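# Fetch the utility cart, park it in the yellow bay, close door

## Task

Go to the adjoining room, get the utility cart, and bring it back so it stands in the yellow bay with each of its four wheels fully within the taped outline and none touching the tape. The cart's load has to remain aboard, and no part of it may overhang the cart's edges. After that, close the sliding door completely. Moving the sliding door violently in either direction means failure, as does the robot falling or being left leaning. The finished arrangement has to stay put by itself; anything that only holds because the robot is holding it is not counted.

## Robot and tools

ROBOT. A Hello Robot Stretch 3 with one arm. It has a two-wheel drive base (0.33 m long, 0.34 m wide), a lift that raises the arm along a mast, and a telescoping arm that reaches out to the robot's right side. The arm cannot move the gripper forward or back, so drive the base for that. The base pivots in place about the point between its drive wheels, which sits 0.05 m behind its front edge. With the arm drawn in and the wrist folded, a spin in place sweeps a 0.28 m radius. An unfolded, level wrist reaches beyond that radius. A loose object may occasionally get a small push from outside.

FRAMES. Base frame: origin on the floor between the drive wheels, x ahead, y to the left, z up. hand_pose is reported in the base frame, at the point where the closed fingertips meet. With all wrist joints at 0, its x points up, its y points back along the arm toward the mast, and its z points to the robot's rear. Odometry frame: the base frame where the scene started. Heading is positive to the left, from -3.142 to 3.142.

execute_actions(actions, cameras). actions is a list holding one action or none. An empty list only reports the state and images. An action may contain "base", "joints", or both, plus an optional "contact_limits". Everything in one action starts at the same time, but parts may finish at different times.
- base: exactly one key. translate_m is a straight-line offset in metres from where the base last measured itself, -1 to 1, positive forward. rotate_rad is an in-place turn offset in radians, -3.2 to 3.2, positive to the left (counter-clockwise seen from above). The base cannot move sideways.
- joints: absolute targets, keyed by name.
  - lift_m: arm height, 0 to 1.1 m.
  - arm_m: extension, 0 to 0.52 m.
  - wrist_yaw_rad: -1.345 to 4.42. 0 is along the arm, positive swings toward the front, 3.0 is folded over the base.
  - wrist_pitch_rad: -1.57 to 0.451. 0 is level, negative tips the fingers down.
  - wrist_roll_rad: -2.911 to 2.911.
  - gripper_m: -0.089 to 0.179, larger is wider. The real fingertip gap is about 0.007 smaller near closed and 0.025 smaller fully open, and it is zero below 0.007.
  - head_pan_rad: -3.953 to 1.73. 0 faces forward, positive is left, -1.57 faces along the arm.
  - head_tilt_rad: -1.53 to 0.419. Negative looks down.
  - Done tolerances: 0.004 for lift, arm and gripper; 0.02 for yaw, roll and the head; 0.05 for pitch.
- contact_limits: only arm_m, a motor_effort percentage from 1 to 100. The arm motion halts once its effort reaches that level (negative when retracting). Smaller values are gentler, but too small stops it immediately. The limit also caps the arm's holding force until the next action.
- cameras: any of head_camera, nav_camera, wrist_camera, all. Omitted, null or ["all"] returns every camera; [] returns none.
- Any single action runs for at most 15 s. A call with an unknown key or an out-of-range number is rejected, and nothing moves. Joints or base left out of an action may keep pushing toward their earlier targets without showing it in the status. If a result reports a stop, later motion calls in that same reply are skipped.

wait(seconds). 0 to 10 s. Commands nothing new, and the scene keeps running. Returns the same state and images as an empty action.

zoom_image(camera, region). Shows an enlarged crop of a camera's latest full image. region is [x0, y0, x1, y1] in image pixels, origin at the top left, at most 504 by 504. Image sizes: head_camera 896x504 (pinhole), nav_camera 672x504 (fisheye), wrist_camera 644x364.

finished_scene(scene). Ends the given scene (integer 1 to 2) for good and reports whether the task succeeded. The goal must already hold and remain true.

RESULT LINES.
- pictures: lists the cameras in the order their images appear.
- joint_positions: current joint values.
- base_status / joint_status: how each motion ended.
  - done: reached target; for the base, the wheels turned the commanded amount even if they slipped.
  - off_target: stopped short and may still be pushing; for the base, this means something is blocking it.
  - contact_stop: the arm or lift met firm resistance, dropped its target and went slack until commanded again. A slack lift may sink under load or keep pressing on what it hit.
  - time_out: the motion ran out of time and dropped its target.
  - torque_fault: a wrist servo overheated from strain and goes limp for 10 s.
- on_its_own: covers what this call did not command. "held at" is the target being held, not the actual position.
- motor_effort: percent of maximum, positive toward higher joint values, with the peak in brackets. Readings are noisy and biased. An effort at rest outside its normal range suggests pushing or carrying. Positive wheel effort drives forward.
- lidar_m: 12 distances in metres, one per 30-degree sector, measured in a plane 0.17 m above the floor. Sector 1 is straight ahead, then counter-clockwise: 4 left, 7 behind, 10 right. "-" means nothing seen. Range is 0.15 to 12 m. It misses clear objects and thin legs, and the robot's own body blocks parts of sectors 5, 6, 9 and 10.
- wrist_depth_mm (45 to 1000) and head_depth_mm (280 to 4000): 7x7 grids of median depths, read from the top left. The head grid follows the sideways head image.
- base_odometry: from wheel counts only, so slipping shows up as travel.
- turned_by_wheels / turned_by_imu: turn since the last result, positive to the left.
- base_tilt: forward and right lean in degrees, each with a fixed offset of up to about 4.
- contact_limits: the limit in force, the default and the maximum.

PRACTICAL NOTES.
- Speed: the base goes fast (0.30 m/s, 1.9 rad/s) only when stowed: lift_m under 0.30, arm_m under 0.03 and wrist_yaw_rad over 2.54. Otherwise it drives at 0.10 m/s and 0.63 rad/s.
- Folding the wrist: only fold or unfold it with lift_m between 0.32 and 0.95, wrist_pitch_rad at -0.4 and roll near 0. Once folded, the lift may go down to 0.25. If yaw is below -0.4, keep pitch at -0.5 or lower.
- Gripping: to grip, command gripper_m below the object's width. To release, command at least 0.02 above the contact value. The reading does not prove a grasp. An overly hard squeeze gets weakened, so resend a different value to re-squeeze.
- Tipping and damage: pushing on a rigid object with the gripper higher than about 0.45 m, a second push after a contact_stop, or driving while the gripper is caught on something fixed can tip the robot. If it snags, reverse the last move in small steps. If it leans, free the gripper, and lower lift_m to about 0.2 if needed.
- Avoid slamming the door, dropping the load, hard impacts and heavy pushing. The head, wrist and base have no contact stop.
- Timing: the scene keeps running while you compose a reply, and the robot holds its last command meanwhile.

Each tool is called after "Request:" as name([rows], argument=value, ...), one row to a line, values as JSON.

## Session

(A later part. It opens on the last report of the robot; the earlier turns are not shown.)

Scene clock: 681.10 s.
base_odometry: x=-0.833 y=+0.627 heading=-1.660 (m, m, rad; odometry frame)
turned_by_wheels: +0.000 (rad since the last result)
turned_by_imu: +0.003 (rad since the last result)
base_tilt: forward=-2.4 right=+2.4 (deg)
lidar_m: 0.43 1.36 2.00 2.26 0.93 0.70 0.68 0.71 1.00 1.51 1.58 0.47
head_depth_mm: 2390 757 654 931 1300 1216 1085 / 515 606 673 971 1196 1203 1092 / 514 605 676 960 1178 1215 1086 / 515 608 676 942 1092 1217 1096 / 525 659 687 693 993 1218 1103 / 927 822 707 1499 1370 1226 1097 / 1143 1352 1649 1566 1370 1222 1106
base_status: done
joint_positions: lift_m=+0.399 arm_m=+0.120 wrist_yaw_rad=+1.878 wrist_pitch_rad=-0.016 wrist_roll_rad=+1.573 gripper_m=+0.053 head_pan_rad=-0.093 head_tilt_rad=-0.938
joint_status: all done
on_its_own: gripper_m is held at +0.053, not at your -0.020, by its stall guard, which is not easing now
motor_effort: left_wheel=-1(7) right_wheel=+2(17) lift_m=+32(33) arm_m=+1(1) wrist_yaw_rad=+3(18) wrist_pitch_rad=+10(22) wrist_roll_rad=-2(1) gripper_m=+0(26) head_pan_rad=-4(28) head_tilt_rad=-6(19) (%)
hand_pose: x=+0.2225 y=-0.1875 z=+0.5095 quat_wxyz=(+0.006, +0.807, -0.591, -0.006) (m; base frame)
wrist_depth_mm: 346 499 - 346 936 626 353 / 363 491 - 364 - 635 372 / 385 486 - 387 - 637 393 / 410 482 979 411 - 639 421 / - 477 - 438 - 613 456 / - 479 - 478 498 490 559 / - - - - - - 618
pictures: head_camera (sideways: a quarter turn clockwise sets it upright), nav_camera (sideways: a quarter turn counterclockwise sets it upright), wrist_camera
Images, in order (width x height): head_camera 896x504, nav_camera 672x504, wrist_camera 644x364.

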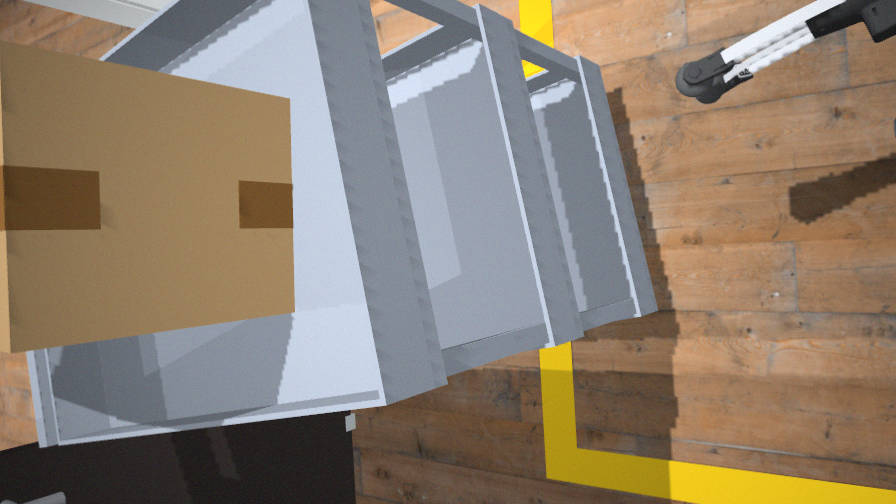

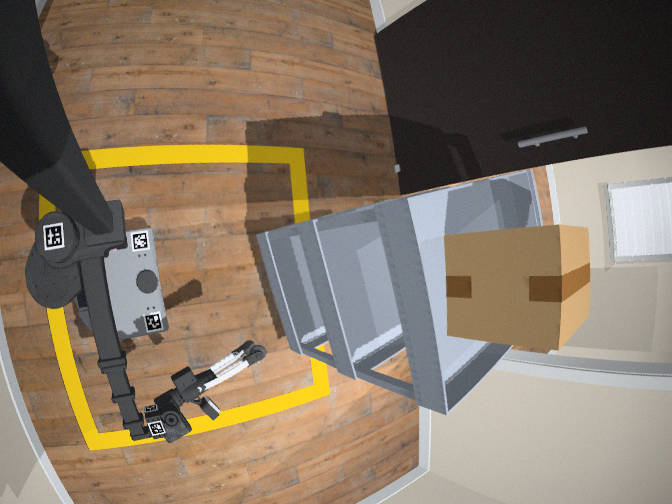

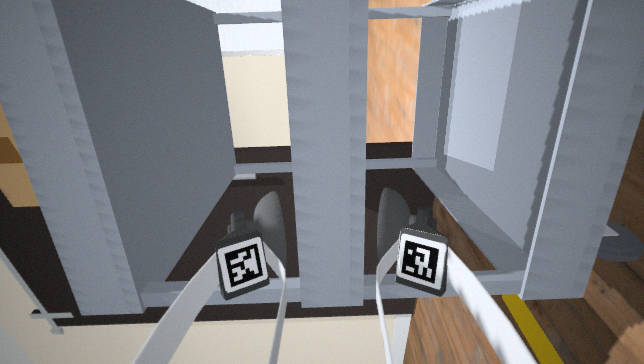

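Request:
execute_actions([
  {"base":{"translate_m":0.18},"joints":{"arm_m":0.03,"gripper_m":0.179,"wrist_yaw_rad":1.75,"wrist_pitch_rad":0.0,"head_pan_rad":-0.2,"head_tilt_rad":-1.0}},
])

Scene clock: 705.53 s.
base_odometry: x=-0.849 y=+0.448 heading=-1.660 (m, m, rad; odometry frame)
turned_by_wheels: +0.000 (rad since the last result)
turned_by_imu: +0.000 (rad since the last result)
base_tilt: forward=-2.3 right=+2.4 (deg)
lidar_m: 0.25 0.25 1.64 2.25 1.18 0.88 0.86 0.90 1.27 1.51 0.42 0.27
head_depth_mm: 1098 661 635 579 861 1186 1087 / 390 437 558 564 856 1177 1114 / 389 431 535 567 825 1147 1103 / 385 425 527 569 816 1092 1106 / 389 422 518 573 535 1063 1097 / 392 429 643 574 527 1201 1097 / 798 768 659 599 1327 1209 1100
base_status: done
joint_positions: lift_m=+0.399 arm_m=+0.030 wrist_yaw_rad=+1.752 wrist_pitch_rad=-0.016 wrist_roll_rad=+1.573 gripper_m=+0.179 head_pan_rad=-0.193 head_tilt_rad=-0.988
joint_status: all done
motor_effort: left_wheel=-1(2) right_wheel=+1(5) lift_m=+32(32) arm_m=-3(3) wrist_yaw_rad=-2(6) wrist_pitch_rad=+10(13) wrist_roll_rad=-1(2) gripper_m=+1(98) head_pan_rad=-4(17) head_tilt_rad=-7(12) (%)
hand_pose: x=+0.2303 y=-0.1292 z=+0.5094 quat_wxyz=(+0.006, +0.768, -0.640, -0.006) (m; base frame)
wrist_depth_mm: 342 500 - 182 185 604 420 / 341 492 - 188 780 627 418 / 339 485 - 196 808 639 425 / 337 480 - 204 831 639 426 / 336 555 - 212 843 663 400 / 309 606 - 220 - - - / 345 - - 231 - 946 398
pictures: head_camera (sideways: a quarter turn clockwise sets it upright), nav_camera (sideways: a quarter turn counterclockwise sets it upright), wrist_camera
Images, in order (width x height): head_camera 896x504, nav_camera 672x504, wrist_camera 644x364.

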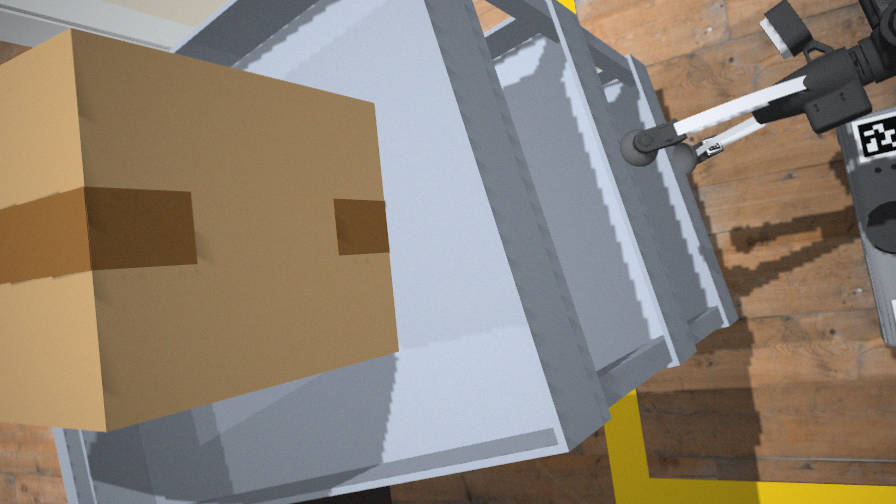

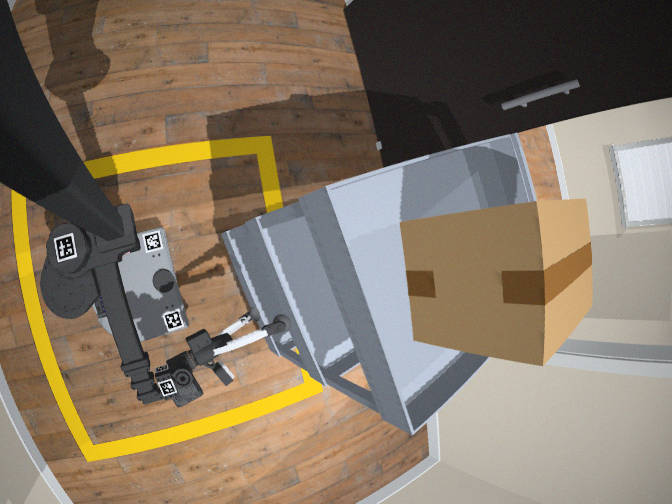

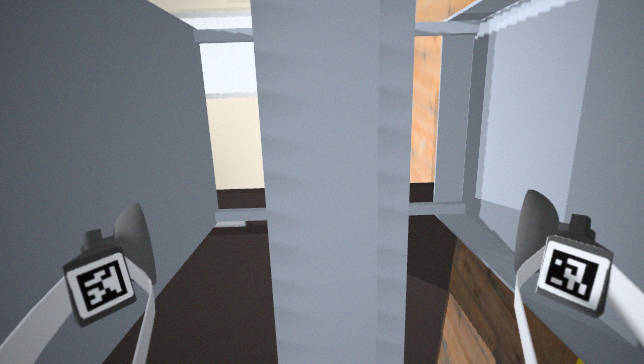

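Request:
execute_actions([
  {"base":{"rotate_rad":0.22},"joints":{"arm_m":0.0,"wrist_yaw_rad":1.8}},
])

Request:
execute_actions([
  {"base":{"translate_m":0.04}},
])

Scene clock: 715.33 s.
base_odometry: x=-0.849 y=+0.448 heading=-1.440 (m, m, rad; odometry frame)
turned_by_wheels: +0.220 (rad since the last result)
turned_by_imu: +0.221 (rad since the last result)
base_tilt: forward=-2.3 right=+2.4 (deg)
lidar_m: 0.25 1.29 2.26 1.74 1.00 0.86 0.86 0.99 1.52 1.51 0.33 0.26
head_depth_mm: 377 409 501 560 808 1138 1082 / 379 415 511 563 810 1143 - / 383 422 521 567 808 1117 1103 / 397 450 570 569 805 1073 1105 / 812 761 653 573 546 1187 1090 / 1043 1208 1499 1477 1345 1204 1103 / 1049 1251 1573 1516 1346 1210 1102
base_status: done
joint_positions: lift_m=+0.399 arm_m=+0.002 wrist_yaw_rad=+1.799 wrist_pitch_rad=-0.016 wrist_roll_rad=+1.573 gripper_m=+0.179 head_pan_rad=-0.193 head_tilt_rad=-0.988
joint_status: all done
joint sent to its limit — the command would take arm_m past its lower limit, so that joint was sent only as far as its limit.
motor_effort: left_wheel=-1(5) right_wheel=+1(4) lift_m=+32(32) arm_m=-3(3) wrist_yaw_rad=+2(4) wrist_pitch_rad=+10(10) wrist_roll_rad=-2(2) gripper_m=+1(1) head_pan_rad=-3(3) head_tilt_rad=-7(7) (%)
hand_pose: x=+0.2278 y=-0.0892 z=+0.5094 quat_wxyz=(+0.006, +0.783, -0.622, -0.006) (m; base frame)
wrist_depth_mm: 343 494 697 136 136 628 421 / 340 493 689 146 147 626 422 / 337 489 756 157 161 601 423 / 337 483 - 172 176 925 424 / 334 - - 188 196 - 375 / 309 - - 209 259 922 - / 247 248 249 234 246 249 251
pictures: head_camera (sideways: a quarter turn clockwise sets it upright), nav_camera (sideways: a quarter turn counterclockwise sets it upright), wrist_camera
Images, in order (width x height): head_camera 896x504, nav_camera 672x504, wrist_camera 644x364.

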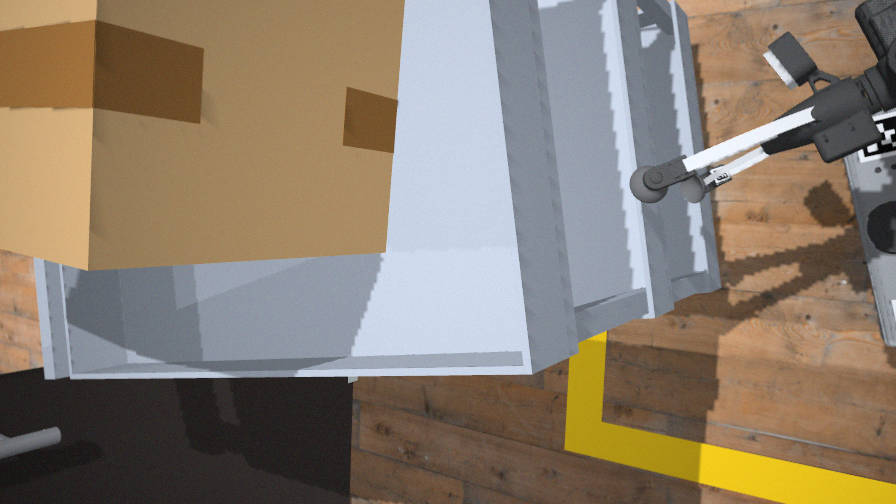

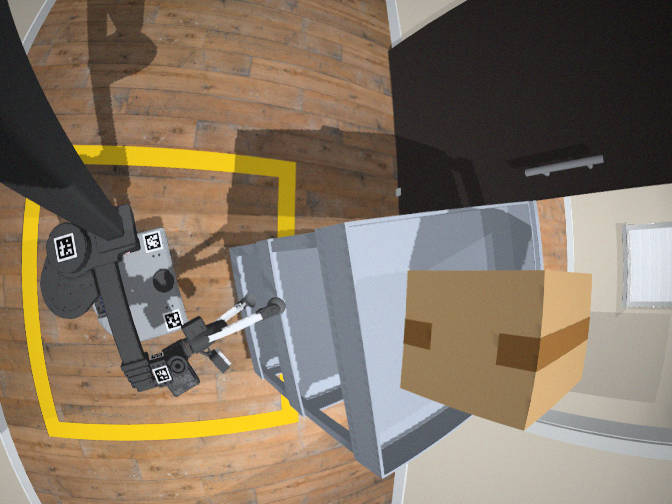

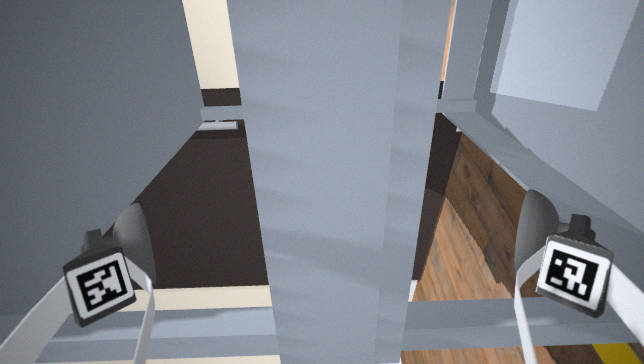

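Scene clock: 716.67 s.
base_odometry: x=-0.844 y=+0.408 heading=-1.440 (m, m, rad; odometry frame)
turned_by_wheels: +0.000 (rad since the last result)
turned_by_imu: +0.000 (rad since the last result)
base_tilt: forward=-2.4 right=+2.4 (deg)
lidar_m: 0.21 1.24 2.25 1.82 1.05 0.90 0.90 1.04 1.53 1.52 0.28 0.21
head_depth_mm: 376 367 451 542 525 1064 1085 / 379 373 459 548 518 1048 - / 382 379 467 555 521 977 1105 / 774 407 622 568 515 1000 1104 / 789 759 652 572 503 1168 1098 / 1006 1168 1440 1485 1318 1212 1101 / 1010 1212 1501 1508 1350 1208 1099
base_status: done
joint_positions: lift_m=+0.399 arm_m=+0.002 wrist_yaw_rad=+1.799 wrist_pitch_rad=-0.016 wrist_roll_rad=+1.573 gripper_m=+0.179 head_pan_rad=-0.193 head_tilt_rad=-0.988
joint_status: not commanded
motor_effort: left_wheel=-1(3) right_wheel=+1(4) lift_m=+32(32) arm_m=-3(3) wrist_yaw_rad=+2(2) wrist_pitch_rad=+10(10) wrist_roll_rad=-1(2) gripper_m=+0(0) head_pan_rad=-4(3) head_tilt_rad=-7(7) (%)
hand_pose: x=+0.2278 y=-0.0892 z=+0.5094 quat_wxyz=(+0.006, +0.783, -0.622, -0.006) (m; base frame)
wrist_depth_mm: 346 495 99 99 100 516 417 / 339 491 108 107 107 553 423 / 341 487 117 116 116 561 424 / 336 479 130 126 127 914 418 / 333 - - 138 139 - 375 / 309 - - 153 155 998 - / - - - 172 177 816 559
pictures: head_camera (sideways: a quarter turn clockwise sets it upright), nav_camera (sideways: a quarter turn counterclockwise sets it upright), wrist_camera
Images, in order (width x height): head_camera 896x504, nav_camera 672x504, wrist_camera 644x364.

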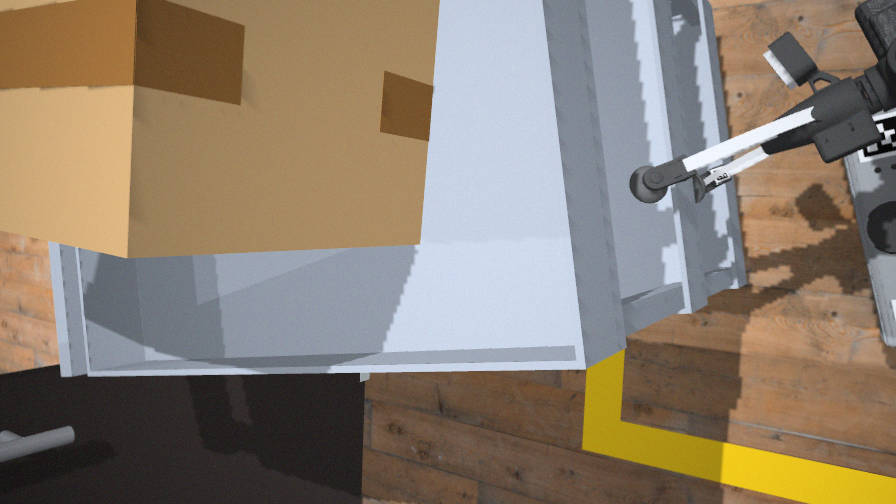

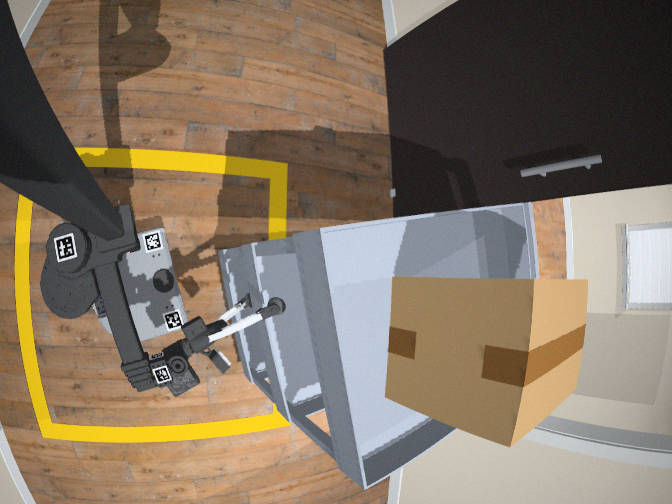

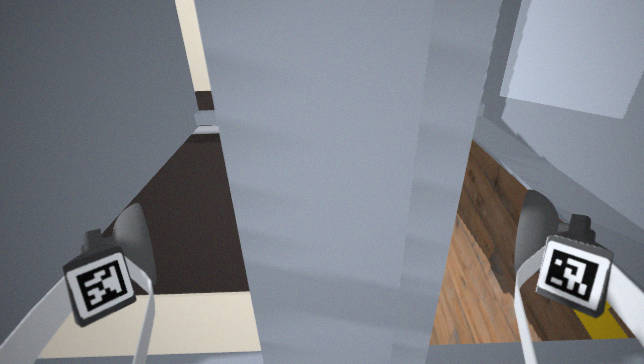

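Request:
execute_actions([
  {"base":{"translate_m":0.025}},
], cameras=[])

Request:
execute_actions([
  {"joints":{"gripper_m":-0.01}},
], cameras=["wrist_camera","nav_camera"])

Scene clock: 724.30 s.
base_odometry: x=-0.841 y=+0.383 heading=-1.440 (m, m, rad; odometry frame)
turned_by_wheels: +0.000 (rad since the last result)
turned_by_imu: +0.000 (rad since the last result)
base_tilt: forward=-2.3 right=+2.3 (deg)
lidar_m: 0.19 1.21 2.21 1.87 1.07 0.92 0.92 1.06 1.53 1.53 0.25 0.19
head_depth_mm: 376 341 418 533 506 970 1079 / 379 347 427 535 509 789 - / 383 352 435 543 505 788 1097 / 775 721 624 559 508 782 1106 / 2393 760 651 567 501 1174 1092 / 984 1140 1409 1475 1337 1205 1098 / 984 1181 1465 1522 1343 1217 1101
base_status: done
joint_positions: lift_m=+0.399 arm_m=+0.002 wrist_yaw_rad=+1.799 wrist_pitch_rad=-0.016 wrist_roll_rad=+1.573 gripper_m=+0.179 head_pan_rad=-0.193 head_tilt_rad=-0.988
joint_status: not commanded
motor_effort: left_wheel=-2(3) right_wheel=+2(4) lift_m=+32(32) arm_m=-3(3) wrist_yaw_rad=+2(2) wrist_pitch_rad=+10(10) wrist_roll_rad=-1(1) gripper_m=+1(1) head_pan_rad=-5(5) head_tilt_rad=-7(7) (%)
hand_pose: x=+0.2278 y=-0.0892 z=+0.5094 quat_wxyz=(+0.006, +0.783, -0.622, -0.006) (m; base frame)
wrist_depth_mm: 343 437 76 77 77 77 418 / 340 459 82 83 83 83 418 / 338 489 89 89 90 92 426 / 336 481 97 97 98 102 413 / 335 - 108 107 108 112 374 / 308 - 123 118 120 908 - / - - - 133 134 935 627
pictures: none
No camera images: the call's "cameras" was empty. Leave "cameras" out to get every camera's image.

Scene clock: 726.83 s.
base_odometry: x=-0.841 y=+0.383 heading=-1.440 (m, m, rad; odometry frame)
turned_by_wheels: +0.000 (rad since the last result)
turned_by_imu: +0.000 (rad since the last result)
base_tilt: forward=-2.4 right=+2.4 (deg)
lidar_m: 0.19 1.21 2.20 1.87 1.07 0.92 0.92 1.06 1.53 1.53 0.25 0.19
head_depth_mm: 375 346 426 534 509 986 1083 / 379 352 433 538 511 1036 - / 381 358 442 546 505 787 1104 / 779 720 625 561 507 794 1114 / 775 757 650 563 500 1170 1095 / 982 1139 1413 1476 1332 1205 1100 / 991 1185 1476 1515 1350 1210 1104
base_status: not commanded
joint_positions: lift_m=+0.399 arm_m=+0.002 wrist_yaw_rad=+1.799 wrist_pitch_rad=-0.032 wrist_roll_rad=+1.575 gripper_m=+0.004 head_pan_rad=-0.193 head_tilt_rad=-0.989
joint_status: gripper_m off_target (ended at +0.004, target -0.010)
motor_effort: left_wheel=-1(5) right_wheel=+3(11) lift_m=+32(32) arm_m=-2(3) wrist_yaw_rad=+1(6) wrist_pitch_rad=+19(26) wrist_roll_rad=-2(3) gripper_m=-100(100) head_pan_rad=-5(4) head_tilt_rad=-6(7) (%)
hand_pose: x=+0.2274 y=-0.0893 z=+0.5056 quat_wxyz=(+0.012, +0.783, -0.622, -0.011) (m; base frame)
wrist_depth_mm: 354 448 81 81 82 84 410 / 350 476 87 88 88 92 411 / 347 502 94 95 96 512 416 / 345 546 102 103 105 490 414 / 343 - 112 114 115 741 377 / - - 127 126 128 - 577 / - - - 141 144 909 582
pictures: nav_camera (sideways: a quarter turn counterclockwise sets it upright), wrist_camera
Images, in order (width x height): nav_camera 672x504, wrist_camera 644x364.

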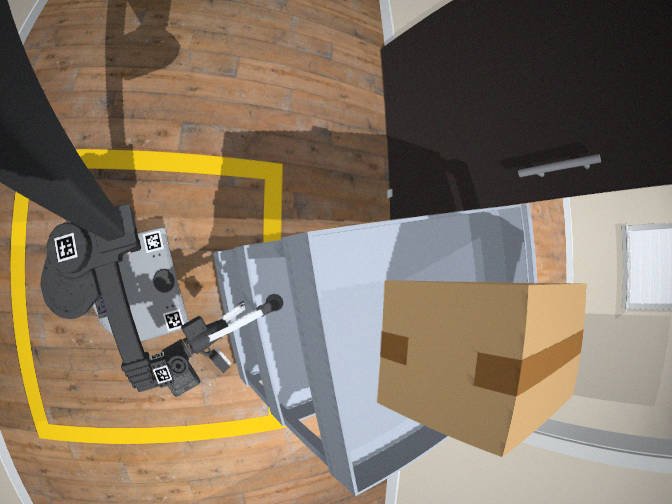

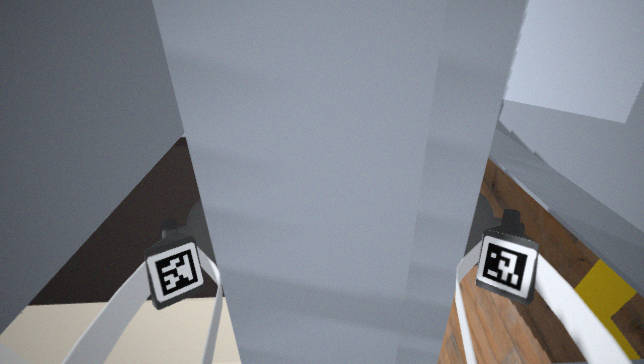

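Request:
execute_actions([
  {"base":{"translate_m":-0.25},"joints":{"gripper_m":-0.015}},
])

Scene clock: 731.60 s.
base_odometry: x=-0.874 y=+0.631 heading=-1.440 (m, m, rad; odometry frame)
turned_by_wheels: +0.000 (rad since the last result)
turned_by_imu: -0.006 (rad since the last result)
base_tilt: forward=-2.4 right=+2.4 (deg)
lidar_m: 0.18 1.49 2.30 1.40 0.79 0.68 0.68 0.78 1.33 1.47 0.33 0.20
head_depth_mm: 373 392 492 558 816 1166 1083 / 375 384 479 558 527 1143 - / 379 377 467 554 515 1053 1117 / 382 369 456 550 507 782 1112 / 407 705 636 568 508 1166 1103 / 1139 758 652 595 1318 1207 1098 / 1168 751 1643 1510 1343 1209 1103
base_status: done
joint_positions: lift_m=+0.399 arm_m=+0.002 wrist_yaw_rad=+1.763 wrist_pitch_rad=-0.038 wrist_roll_rad=+1.585 gripper_m=+0.005 head_pan_rad=-0.195 head_tilt_rad=-0.992
joint_status: gripper_m off_target (ended at +0.005, target -0.015)
on_its_own: wrist_yaw_rad is held at +1.755, not at your +1.800, by its stall guard, which is not easing now; gripper_m is held at +0.004, not at your -0.015, by its stall guard, which is still easing
motor_effort: left_wheel=+0(15) right_wheel=-2(26) lift_m=+31(32) arm_m=+1(3) wrist_yaw_rad=-10(48) wrist_pitch_rad=+23(28) wrist_roll_rad=-6(6) gripper_m=-24(100) head_pan_rad=-2(4) head_tilt_rad=-5(7) (%)
hand_pose: x=+0.2291 y=-0.0980 z=+0.5040 quat_wxyz=(+0.011, +0.771, -0.636, -0.018) (m; base frame)
wrist_depth_mm: 352 528 123 124 125 584 401 / 346 524 128 128 129 601 406 / 343 517 132 132 134 611 409 / 349 506 137 136 138 612 410 / 344 498 140 141 142 511 415 / 342 - 146 146 148 906 379 / - - - 151 153 915 567
pictures: head_camera (sideways: a quarter turn clockwise sets it upright), nav_camera (sideways: a quarter turn counterclockwise sets it upright), wrist_camera
Images, in order (width x height): head_camera 896x504, nav_camera 672x504, wrist_camera 644x364.

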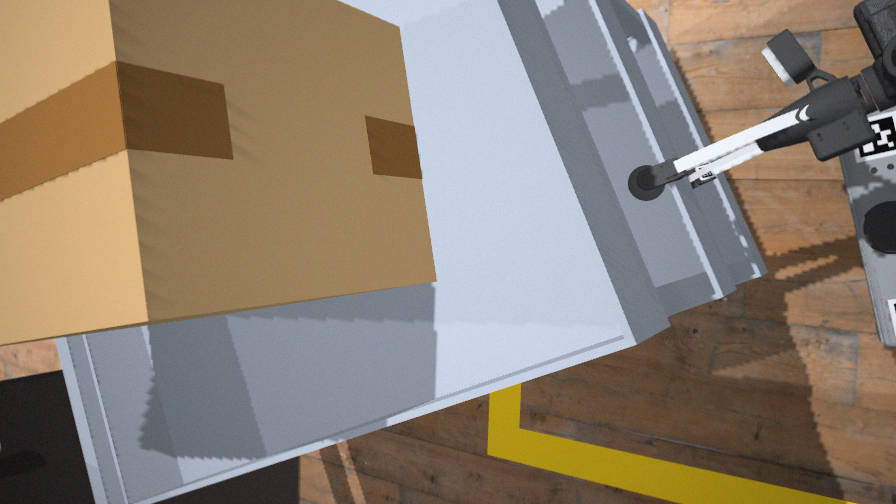

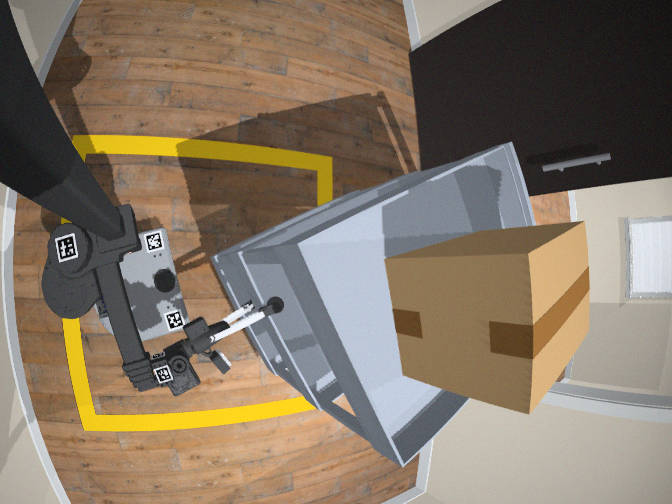

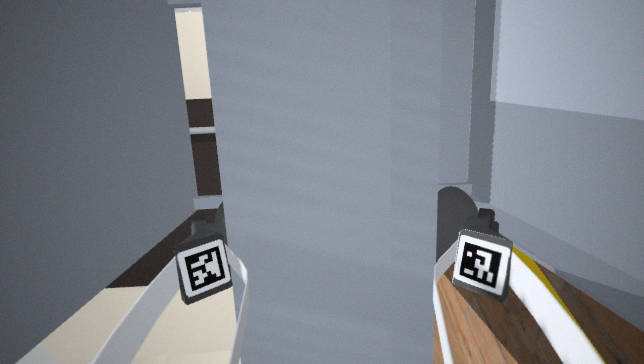

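Request:
execute_actions([
  {"base":{"translate_m":-0.27},"joints":{"gripper_m":-0.025,"wrist_yaw_rad":1.75}},
])

Scene clock: 771.10 s.
base_odometry: x=-0.909 y=+0.899 heading=-1.440 (m, m, rad; odometry frame)
turned_by_wheels: +0.000 (rad since the last result)
turned_by_imu: +0.003 (rad since the last result)
base_tilt: forward=-2.3 right=+2.4 (deg)
lidar_m: 0.15 0.22 2.37 0.85 0.49 0.42 0.42 0.48 0.83 1.40 0.47 0.18
head_depth_mm: 397 616 628 567 1248 1189 1077 / 376 414 526 560 807 1178 - / 378 385 481 562 511 997 1114 / 381 361 444 547 505 671 1106 / 385 345 413 543 508 1152 1101 / 388 349 615 574 534 1208 1096 / 419 717 657 596 1336 1206 1107
base_status: done
joint_positions: lift_m=+0.399 arm_m=+0.002 wrist_yaw_rad=+1.742 wrist_pitch_rad=-0.040 wrist_roll_rad=+1.598 gripper_m=-0.007 head_pan_rad=-0.195 head_tilt_rad=-0.992
joint_status: gripper_m off_target (ended at -0.007, target -0.025); the others done
on_its_own: gripper_m is held at -0.009, not at your -0.025, by its stall guard, which is still easing
motor_effort: left_wheel=+0(4) right_wheel=-5(15) lift_m=+31(30) arm_m=+1(1) wrist_yaw_rad=+11(15) wrist_pitch_rad=+24(25) wrist_roll_rad=-11(11) gripper_m=-57(100) head_pan_rad=-3(2) head_tilt_rad=-5(5) (%)
hand_pose: x=+0.2300 y=-0.1034 z=+0.5036 quat_wxyz=(+0.007, +0.764, -0.644, -0.023) (m; base frame)
wrist_depth_mm: 355 - 158 157 - 540 399 / 352 524 154 153 155 593 404 / 346 517 151 150 152 601 407 / 351 511 148 147 148 617 414 / 345 495 143 144 144 554 417 / 342 452 141 141 141 550 420 / 338 - - 138 138 927 373
pictures: head_camera (sideways: a quarter turn clockwise sets it upright), nav_camera (sideways: a quarter turn counterclockwise sets it upright), wrist_camera
Images, in order (width x height): head_camera 896x504, nav_camera 672x504, wrist_camera 644x364.

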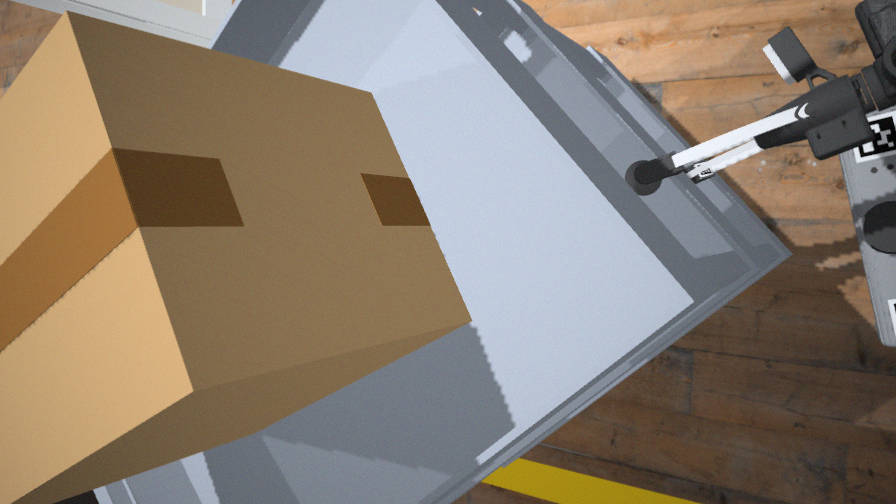

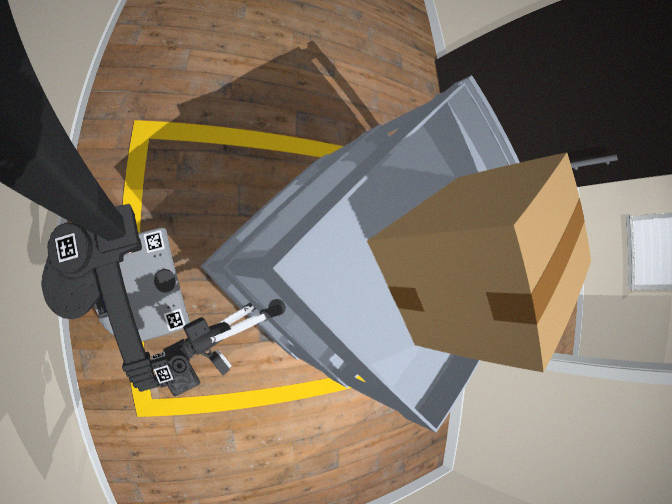

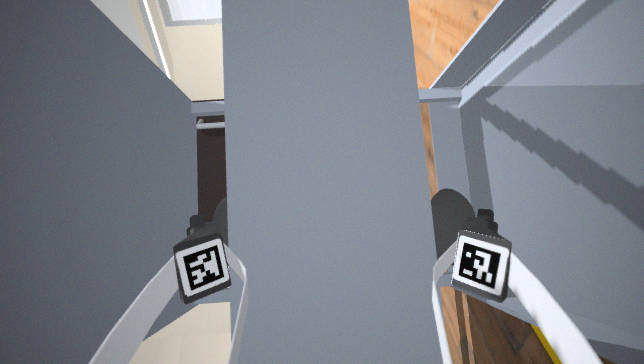

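Request:
execute_actions([
  {"joints":{"gripper_m":0.179}},
], cameras=[])

Request:
execute_actions([
  {"base":{"translate_m":-0.06},"joints":{"wrist_yaw_rad":1.4}},
], cameras=["nav_camera"])

Scene clock: 781.73 s.
base_odometry: x=-0.909 y=+0.899 heading=-1.440 (m, m, rad; odometry frame)
turned_by_wheels: +0.000 (rad since the last result)
turned_by_imu: +0.001 (rad since the last result)
base_tilt: forward=-2.4 right=+2.4 (deg)
lidar_m: 0.15 0.23 2.37 0.85 0.49 0.42 0.42 0.48 0.83 1.40 0.47 0.18
head_depth_mm: 396 616 627 569 1253 1182 1084 / 377 413 527 563 810 1171 - / 379 385 482 561 509 963 1111 / 381 362 445 548 506 671 1106 / 385 346 413 542 507 1154 1093 / 388 350 614 572 536 1216 1093 / 421 715 659 596 1322 1211 1100
base_status: not commanded
joint_positions: lift_m=+0.399 arm_m=+0.002 wrist_yaw_rad=+1.748 wrist_pitch_rad=-0.022 wrist_roll_rad=+1.577 gripper_m=+0.179 head_pan_rad=-0.195 head_tilt_rad=-0.992
joint_status: all done
motor_effort: left_wheel=+0(0) right_wheel=-1(7) lift_m=+30(31) arm_m=+1(1) wrist_yaw_rad=+2(10) wrist_pitch_rad=+13(27) wrist_roll_rad=-3(11) gripper_m=+0(98) head_pan_rad=-2(3) head_tilt_rad=-6(5) (%)
hand_pose: x=+0.2303 y=-0.1016 z=+0.5081 quat_wxyz=(+0.007, +0.767, -0.642, -0.010) (m; base frame)
wrist_depth_mm: 347 - - 154 155 552 418 / 347 500 767 151 152 625 417 / 341 492 694 148 149 634 421 / 338 486 687 145 145 639 423 / 335 562 676 142 143 700 398 / 310 555 679 140 139 696 - / 348 - - 137 137 950 408
pictures: none
No camera images: the call's "cameras" was empty. Leave "cameras" out to get every camera's image.

Scene clock: 783.30 s.
base_odometry: x=-0.917 y=+0.958 heading=-1.440 (m, m, rad; odometry frame)
turned_by_wheels: +0.000 (rad since the last result)
turned_by_imu: +0.000 (rad since the last result)
base_tilt: forward=-2.3 right=+2.4 (deg)
lidar_m: 0.20 0.34 2.39 0.73 0.42 0.36 0.36 0.41 0.71 1.39 1.60 0.25
head_depth_mm: 1623 685 637 822 1293 1188 1078 / 411 497 614 572 970 1186 - / 401 464 579 565 827 1164 1105 / 392 434 534 567 522 983 1101 / 385 409 495 568 524 1166 1096 / 389 433 629 583 1282 1206 1099 / 491 747 658 957 1340 1208 1099
base_status: done
joint_positions: lift_m=+0.399 arm_m=+0.002 wrist_yaw_rad=+1.402 wrist_pitch_rad=-0.021 wrist_roll_rad=+1.577 gripper_m=+0.179 head_pan_rad=-0.195 head_tilt_rad=-0.992
joint_status: all done
motor_effort: left_wheel=+1(3) right_wheel=-1(3) lift_m=+31(31) arm_m=+2(1) wrist_yaw_rad=-2(7) wrist_pitch_rad=+14(14) wrist_roll_rad=-3(3) gripper_m=+1(1) head_pan_rad=-3(3) head_tilt_rad=-5(5) (%)
hand_pose: x=+0.2307 y=-0.1897 z=+0.5083 quat_wxyz=(+0.005, +0.645, -0.764, -0.010) (m; base frame)
wrist_depth_mm: - - - 344 353 358 348 / 344 - - 311 - 886 405 / 342 493 - 283 - 571 419 / 338 488 - 259 - 635 422 / 337 558 858 241 866 689 398 / 311 557 - 224 834 702 - / 349 469 - 209 745 655 444
pictures: nav_camera (sideways: a quarter turn counterclockwise sets it upright)
Images, in order (width x height): nav_camera 672x504.

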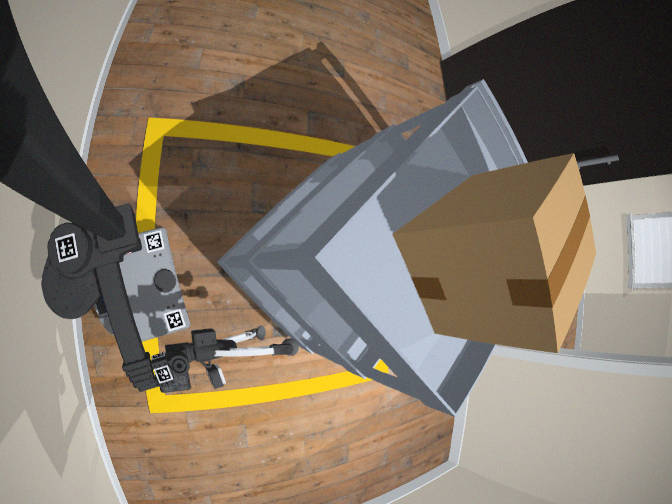

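Request:
execute_actions([
  {"base":{"rotate_rad":-0.6},"joints":{"head_pan_rad":0.4}},
], cameras=["nav_camera"])

Scene clock: 789.47 s.
base_odometry: x=-0.917 y=+0.958 heading=-2.040 (m, m, rad; odometry frame)
turned_by_wheels: -0.600 (rad since the last result)
turned_by_imu: -0.602 (rad since the last result)
base_tilt: forward=-2.3 right=+2.4 (deg)
lidar_m: 0.27 0.20 0.27 2.40 0.85 0.44 0.36 0.36 0.40 0.63 1.39 1.53
head_depth_mm: 1648 1673 637 850 1307 1182 1097 / 416 521 626 583 1112 1190 1083 / 402 469 587 566 837 1159 1094 / 392 440 541 569 522 992 1114 / 385 413 501 569 518 1166 1129 / 388 409 618 572 1109 1208 1109 / 434 729 657 862 1347 1212 1100
base_status: done
joint_positions: lift_m=+0.399 arm_m=+0.002 wrist_yaw_rad=+1.401 wrist_pitch_rad=-0.021 wrist_roll_rad=+1.577 gripper_m=+0.179 head_pan_rad=+0.393 head_tilt_rad=-0.992
joint_status: all done
motor_effort: left_wheel=+1(6) right_wheel=-2(3) lift_m=+30(31) arm_m=+0(0) wrist_yaw_rad=-2(2) wrist_pitch_rad=+13(13) wrist_roll_rad=-3(3) gripper_m=+1(1) head_pan_rad=+5(44) head_tilt_rad=-5(4) (%)
hand_pose: x=+0.2307 y=-0.1899 z=+0.5083 quat_wxyz=(+0.005, +0.645, -0.764, -0.010) (m; base frame)
wrist_depth_mm: - - - - - 869 590 / - - - - - 881 600 / - - - - - 904 594 / - - - - - 910 603 / - - - - - 989 569 / - 492 - 480 501 544 - / 401 472 - 399 - 617 390
pictures: nav_camera (sideways: a quarter turn counterclockwise sets it upright)
Images, in order (width x height): nav_camera 672x504.

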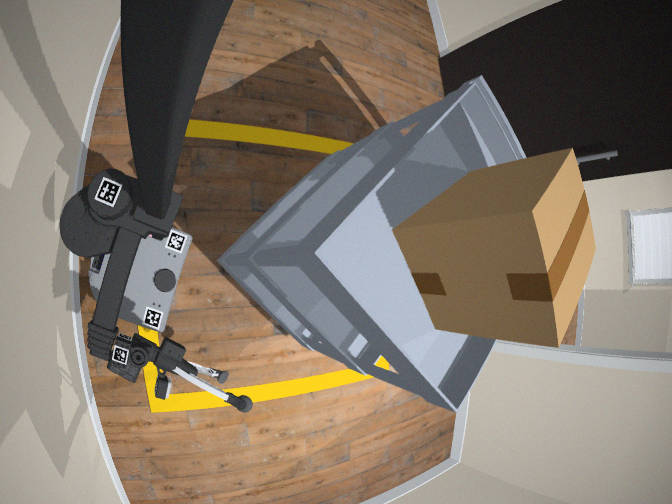

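Request:
execute_actions([
  {"base":{"translate_m":-0.04}},
], cameras=[])

Request:
execute_actions([
  {"base":{"rotate_rad":-0.6},"joints":{"head_pan_rad":1.0,"gripper_m":0.02}},
], cameras=["nav_camera"])

Scene clock: 793.13 s.
base_odometry: x=-0.899 y=+0.994 heading=-2.040 (m, m, rad; odometry frame)
turned_by_wheels: +0.000 (rad since the last result)
turned_by_imu: +0.001 (rad since the last result)
base_tilt: forward=-2.3 right=+2.4 (deg)
lidar_m: 0.30 0.23 0.38 2.38 0.77 0.39 0.32 0.32 0.36 0.57 1.40 1.55
head_depth_mm: 1675 687 636 915 1310 1183 1096 / 446 552 627 830 1163 1191 1083 / 420 504 610 567 852 1182 1091 / 406 473 580 567 599 1095 1117 / 397 444 555 569 832 1186 1128 / 412 560 652 594 1291 1208 1112 / 635 762 669 1424 1344 1214 1098
base_status: done
joint_positions: lift_m=+0.399 arm_m=+0.002 wrist_yaw_rad=+1.401 wrist_pitch_rad=-0.021 wrist_roll_rad=+1.577 gripper_m=+0.179 head_pan_rad=+0.393 head_tilt_rad=-0.992
joint_status: not commanded
motor_effort: left_wheel=+2(2) right_wheel=-2(5) lift_m=+30(30) arm_m=+0(0) wrist_yaw_rad=-2(2) wrist_pitch_rad=+13(13) wrist_roll_rad=-3(3) gripper_m=+1(0) head_pan_rad=+4(5) head_tilt_rad=-4(5) (%)
hand_pose: x=+0.2307 y=-0.1899 z=+0.5083 quat_wxyz=(+0.005, +0.645, -0.764, -0.010) (m; base frame)
wrist_depth_mm: - - - - - 872 585 / - - - - - 885 593 / - - - - - 891 598 / - - - - - 914 607 / - - - - - 976 569 / - 532 - 505 - 583 - / 421 473 - 427 - 643 396
pictures: none
No camera images: the call's "cameras" was empty. Leave "cameras" out to get every camera's image.

Scene clock: 795.20 s.
base_odometry: x=-0.899 y=+0.994 heading=-2.640 (m, m, rad; odometry frame)
turned_by_wheels: -0.600 (rad since the last result)
turned_by_imu: -0.602 (rad since the last result)
base_tilt: forward=-2.3 right=+2.4 (deg)
lidar_m: 1.50 0.32 0.23 0.31 2.41 0.91 0.42 0.33 0.32 0.34 0.51 1.40
head_depth_mm: 1690 692 637 923 1316 1189 1080 / 449 556 627 847 1179 1194 1084 / 423 508 613 576 862 1172 1086 / 410 476 586 567 624 1096 - / 398 447 559 570 830 1188 - / 412 557 652 594 1303 1205 - / 636 764 670 1433 1345 1225 -
base_status: done
joint_positions: lift_m=+0.399 arm_m=+0.002 wrist_yaw_rad=+1.401 wrist_pitch_rad=-0.021 wrist_roll_rad=+1.577 gripper_m=+0.020 head_pan_rad=+0.993 head_tilt_rad=-0.992
joint_status: all done
motor_effort: left_wheel=+1(5) right_wheel=-2(5) lift_m=+31(31) arm_m=+1(1) wrist_yaw_rad=-1(2) wrist_pitch_rad=+13(13) wrist_roll_rad=-3(3) gripper_m=+0(97) head_pan_rad=+4(43) head_tilt_rad=-5(5) (%)
hand_pose: x=+0.2306 y=-0.1899 z=+0.5083 quat_wxyz=(+0.005, +0.645, -0.764, -0.010) (m; base frame)
wrist_depth_mm: - - - - - 880 591 / - - - - - 864 590 / - - - - - 895 603 / - - - - - 889 602 / - - - - - 901 606 / - - - - - 934 615 / - - - - - 869 613
pictures: nav_camera (sideways: a quarter turn counterclockwise sets it upright)
Images, in order (width x height): nav_camera 672x504.

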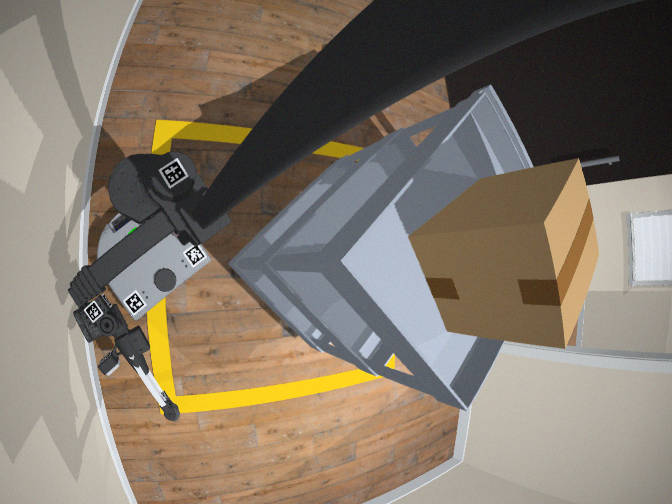

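Request:
execute_actions([
  {"base":{"rotate_rad":-0.6},"joints":{"head_pan_rad":1.6,"wrist_yaw_rad":1.6}},
], cameras=["nav_camera"])

Scene clock: 799.30 s.
base_odometry: x=-0.899 y=+0.994 heading=+3.044 (m, m, rad; odometry frame)
turned_by_wheels: -0.600 (rad since the last result)
turned_by_imu: -0.602 (rad since the last result)
base_tilt: forward=-2.3 right=+2.4 (deg)
lidar_m: 1.40 1.46 0.36 0.23 0.27 2.45 1.14 0.44 0.33 0.32 0.34 0.47
head_depth_mm: 1702 689 636 926 1311 1179 1074 / 454 559 628 886 1181 1191 1082 / 428 514 618 566 865 1175 1084 / 414 482 593 568 678 1089 - / 402 452 565 571 774 - - / 416 569 652 582 - - - / 765 763 670 - - 1226 -
base_status: done
joint_positions: lift_m=+0.399 arm_m=+0.002 wrist_yaw_rad=+1.598 wrist_pitch_rad=-0.021 wrist_roll_rad=+1.577 gripper_m=+0.020 head_pan_rad=+1.593 head_tilt_rad=-0.992
joint_status: all done
motor_effort: left_wheel=+2(5) right_wheel=-2(4) lift_m=+31(30) arm_m=+1(1) wrist_yaw_rad=+3(2) wrist_pitch_rad=+13(13) wrist_roll_rad=-3(3) gripper_m=-1(0) head_pan_rad=+4(44) head_tilt_rad=-4(5) (%)
hand_pose: x=+0.2342 y=-0.1398 z=+0.5083 quat_wxyz=(+0.006, +0.717, -0.697, -0.010) (m; base frame)
wrist_depth_mm: 533 547 578 607 644 666 537 / - - - - - 886 593 / - - - - - 886 604 / - - - - - 906 610 / - - - - - 925 605 / - - - - - 923 610 / - - - - - 864 618
pictures: nav_camera (sideways: a quarter turn counterclockwise sets it upright)
Images, in order (width x height): nav_camera 672x504.

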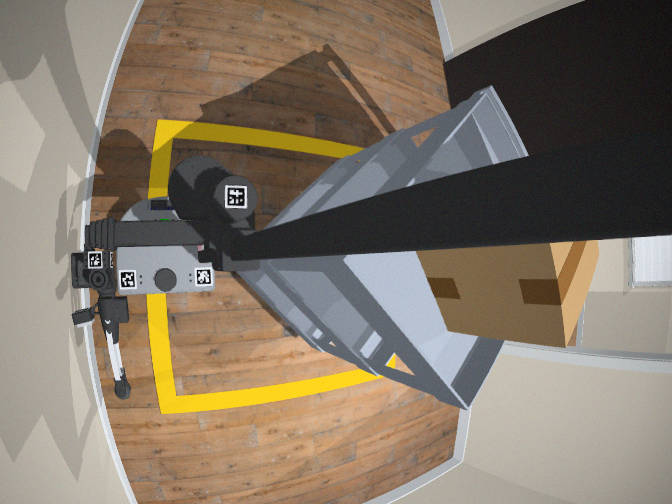

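Request:
execute_actions([
  {"base":{"translate_m":-0.4},"joints":{"head_pan_rad":-3.3,"head_tilt_rad":-0.7}},
], cameras=["nav_camera"])

Scene clock: 807.67 s.
base_odometry: x=-0.500 y=+0.955 heading=+3.044 (m, m, rad; odometry frame)
turned_by_wheels: +0.000 (rad since the last result)
turned_by_imu: +0.002 (rad since the last result)
base_tilt: forward=-2.4 right=+2.4 (deg)
lidar_m: 1.35 0.42 0.42 0.50 1.73 2.03 1.10 0.43 0.32 0.31 0.33 0.45
head_depth_mm: 1730 1970 2218 1898 1553 1325 1149 / 1714 1930 2175 1907 1542 1328 1176 / 1692 1897 2176 1905 1568 1336 1198 / 1690 1903 2139 1912 1576 1334 1186 / 1655 1870 2127 1933 1594 1340 1158 / 1648 1851 2034 1843 1546 1312 1171 / 1484 1362 1271 1181 1109 1038 980
base_status: done
joint_positions: lift_m=+0.399 arm_m=+0.002 wrist_yaw_rad=+1.598 wrist_pitch_rad=-0.021 wrist_roll_rad=+1.577 gripper_m=+0.020 head_pan_rad=-3.293 head_tilt_rad=-0.704
joint_status: all done
motor_effort: left_wheel=+2(2) right_wheel=-1(6) lift_m=+30(31) arm_m=+1(1) wrist_yaw_rad=+2(2) wrist_pitch_rad=+13(13) wrist_roll_rad=-3(3) gripper_m=+0(1) head_pan_rad=-4(53) head_tilt_rad=+3(30) (%)
hand_pose: x=+0.2342 y=-0.1398 z=+0.5083 quat_wxyz=(+0.006, +0.717, -0.697, -0.010) (m; base frame)
wrist_depth_mm: 480 505 525 552 588 608 539 / - - - - - 867 591 / - - - - - 899 606 / - - - - - 911 602 / - - - - - 916 603 / - - - - - 921 616 / - - - - - 865 609
pictures: nav_camera (sideways: a quarter turn counterclockwise sets it upright)
Images, in order (width x height): nav_camera 672x504.

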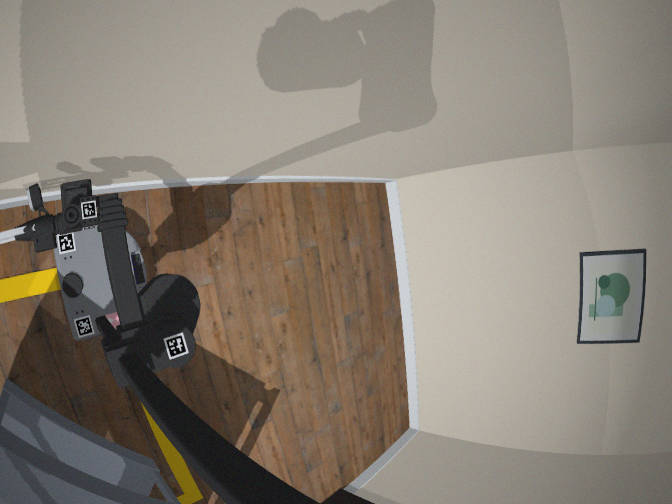

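Request:
execute_actions([
  {"base":{"translate_m":-0.5},"joints":{"head_pan_rad":0.9,"head_tilt_rad":-0.8}},
])

Scene clock: 818.33 s.
base_odometry: x=-0.003 y=+0.906 heading=+3.044 (m, m, rad; odometry frame)
turned_by_wheels: +0.000 (rad since the last result)
turned_by_imu: +0.002 (rad since the last result)
base_tilt: forward=-2.3 right=+2.4 (deg)
lidar_m: 0.89 0.79 0.79 1.68 1.76 1.51 1.03 0.41 0.30 0.29 0.31 0.43
head_depth_mm: 763 851 838 1129 1354 1267 1115 / 791 888 1229 1169 1377 1276 1123 / 1857 950 1240 1172 1381 1278 1121 / 1974 1037 958 1161 1411 1272 1123 / 3627 2642 2046 1762 1487 1294 1121 / - 2834 2162 1757 1487 1291 1138 / 3795 2719 1875 1780 1512 1291 1135
base_status: done
joint_positions: lift_m=+0.399 arm_m=+0.002 wrist_yaw_rad=+1.598 wrist_pitch_rad=-0.021 wrist_roll_rad=+1.577 gripper_m=+0.020 head_pan_rad=+0.893 head_tilt_rad=-0.790
joint_status: all done
motor_effort: left_wheel=+2(2) right_wheel=-1(5) lift_m=+31(31) arm_m=+0(1) wrist_yaw_rad=+3(3) wrist_pitch_rad=+13(13) wrist_roll_rad=-3(3) gripper_m=-1(1) head_pan_rad=+5(49) head_tilt_rad=-6(18) (%)
hand_pose: x=+0.2342 y=-0.1398 z=+0.5083 quat_wxyz=(+0.006, +0.717, -0.697, -0.010) (m; base frame)
wrist_depth_mm: 415 437 456 478 508 534 497 / - - - - - 888 593 / - - - - - 894 602 / - - - - - 913 603 / - - - - - 915 606 / - - - - - 868 605 / - - - - - 867 617
pictures: head_camera (sideways: a quarter turn clockwise sets it upright), nav_camera (sideways: a quarter turn counterclockwise sets it upright), wrist_camera
Images, in order (width x height): head_camera 896x504, nav_camera 672x504, wrist_camera 644x364.

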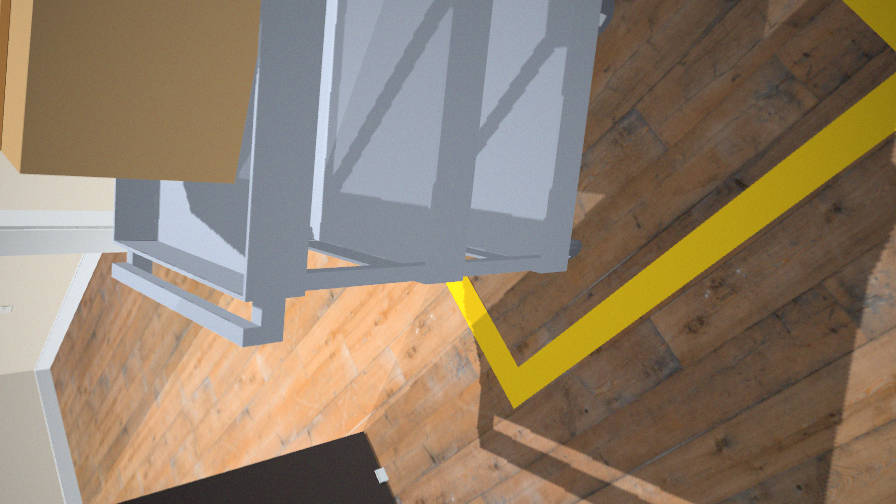

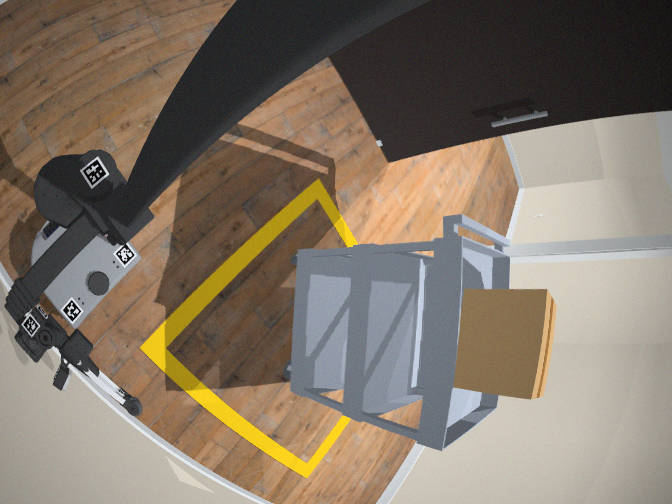

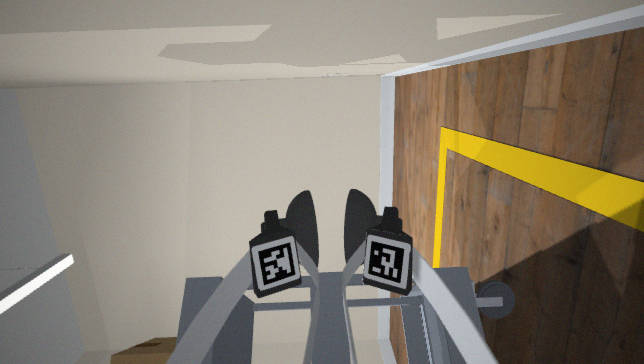

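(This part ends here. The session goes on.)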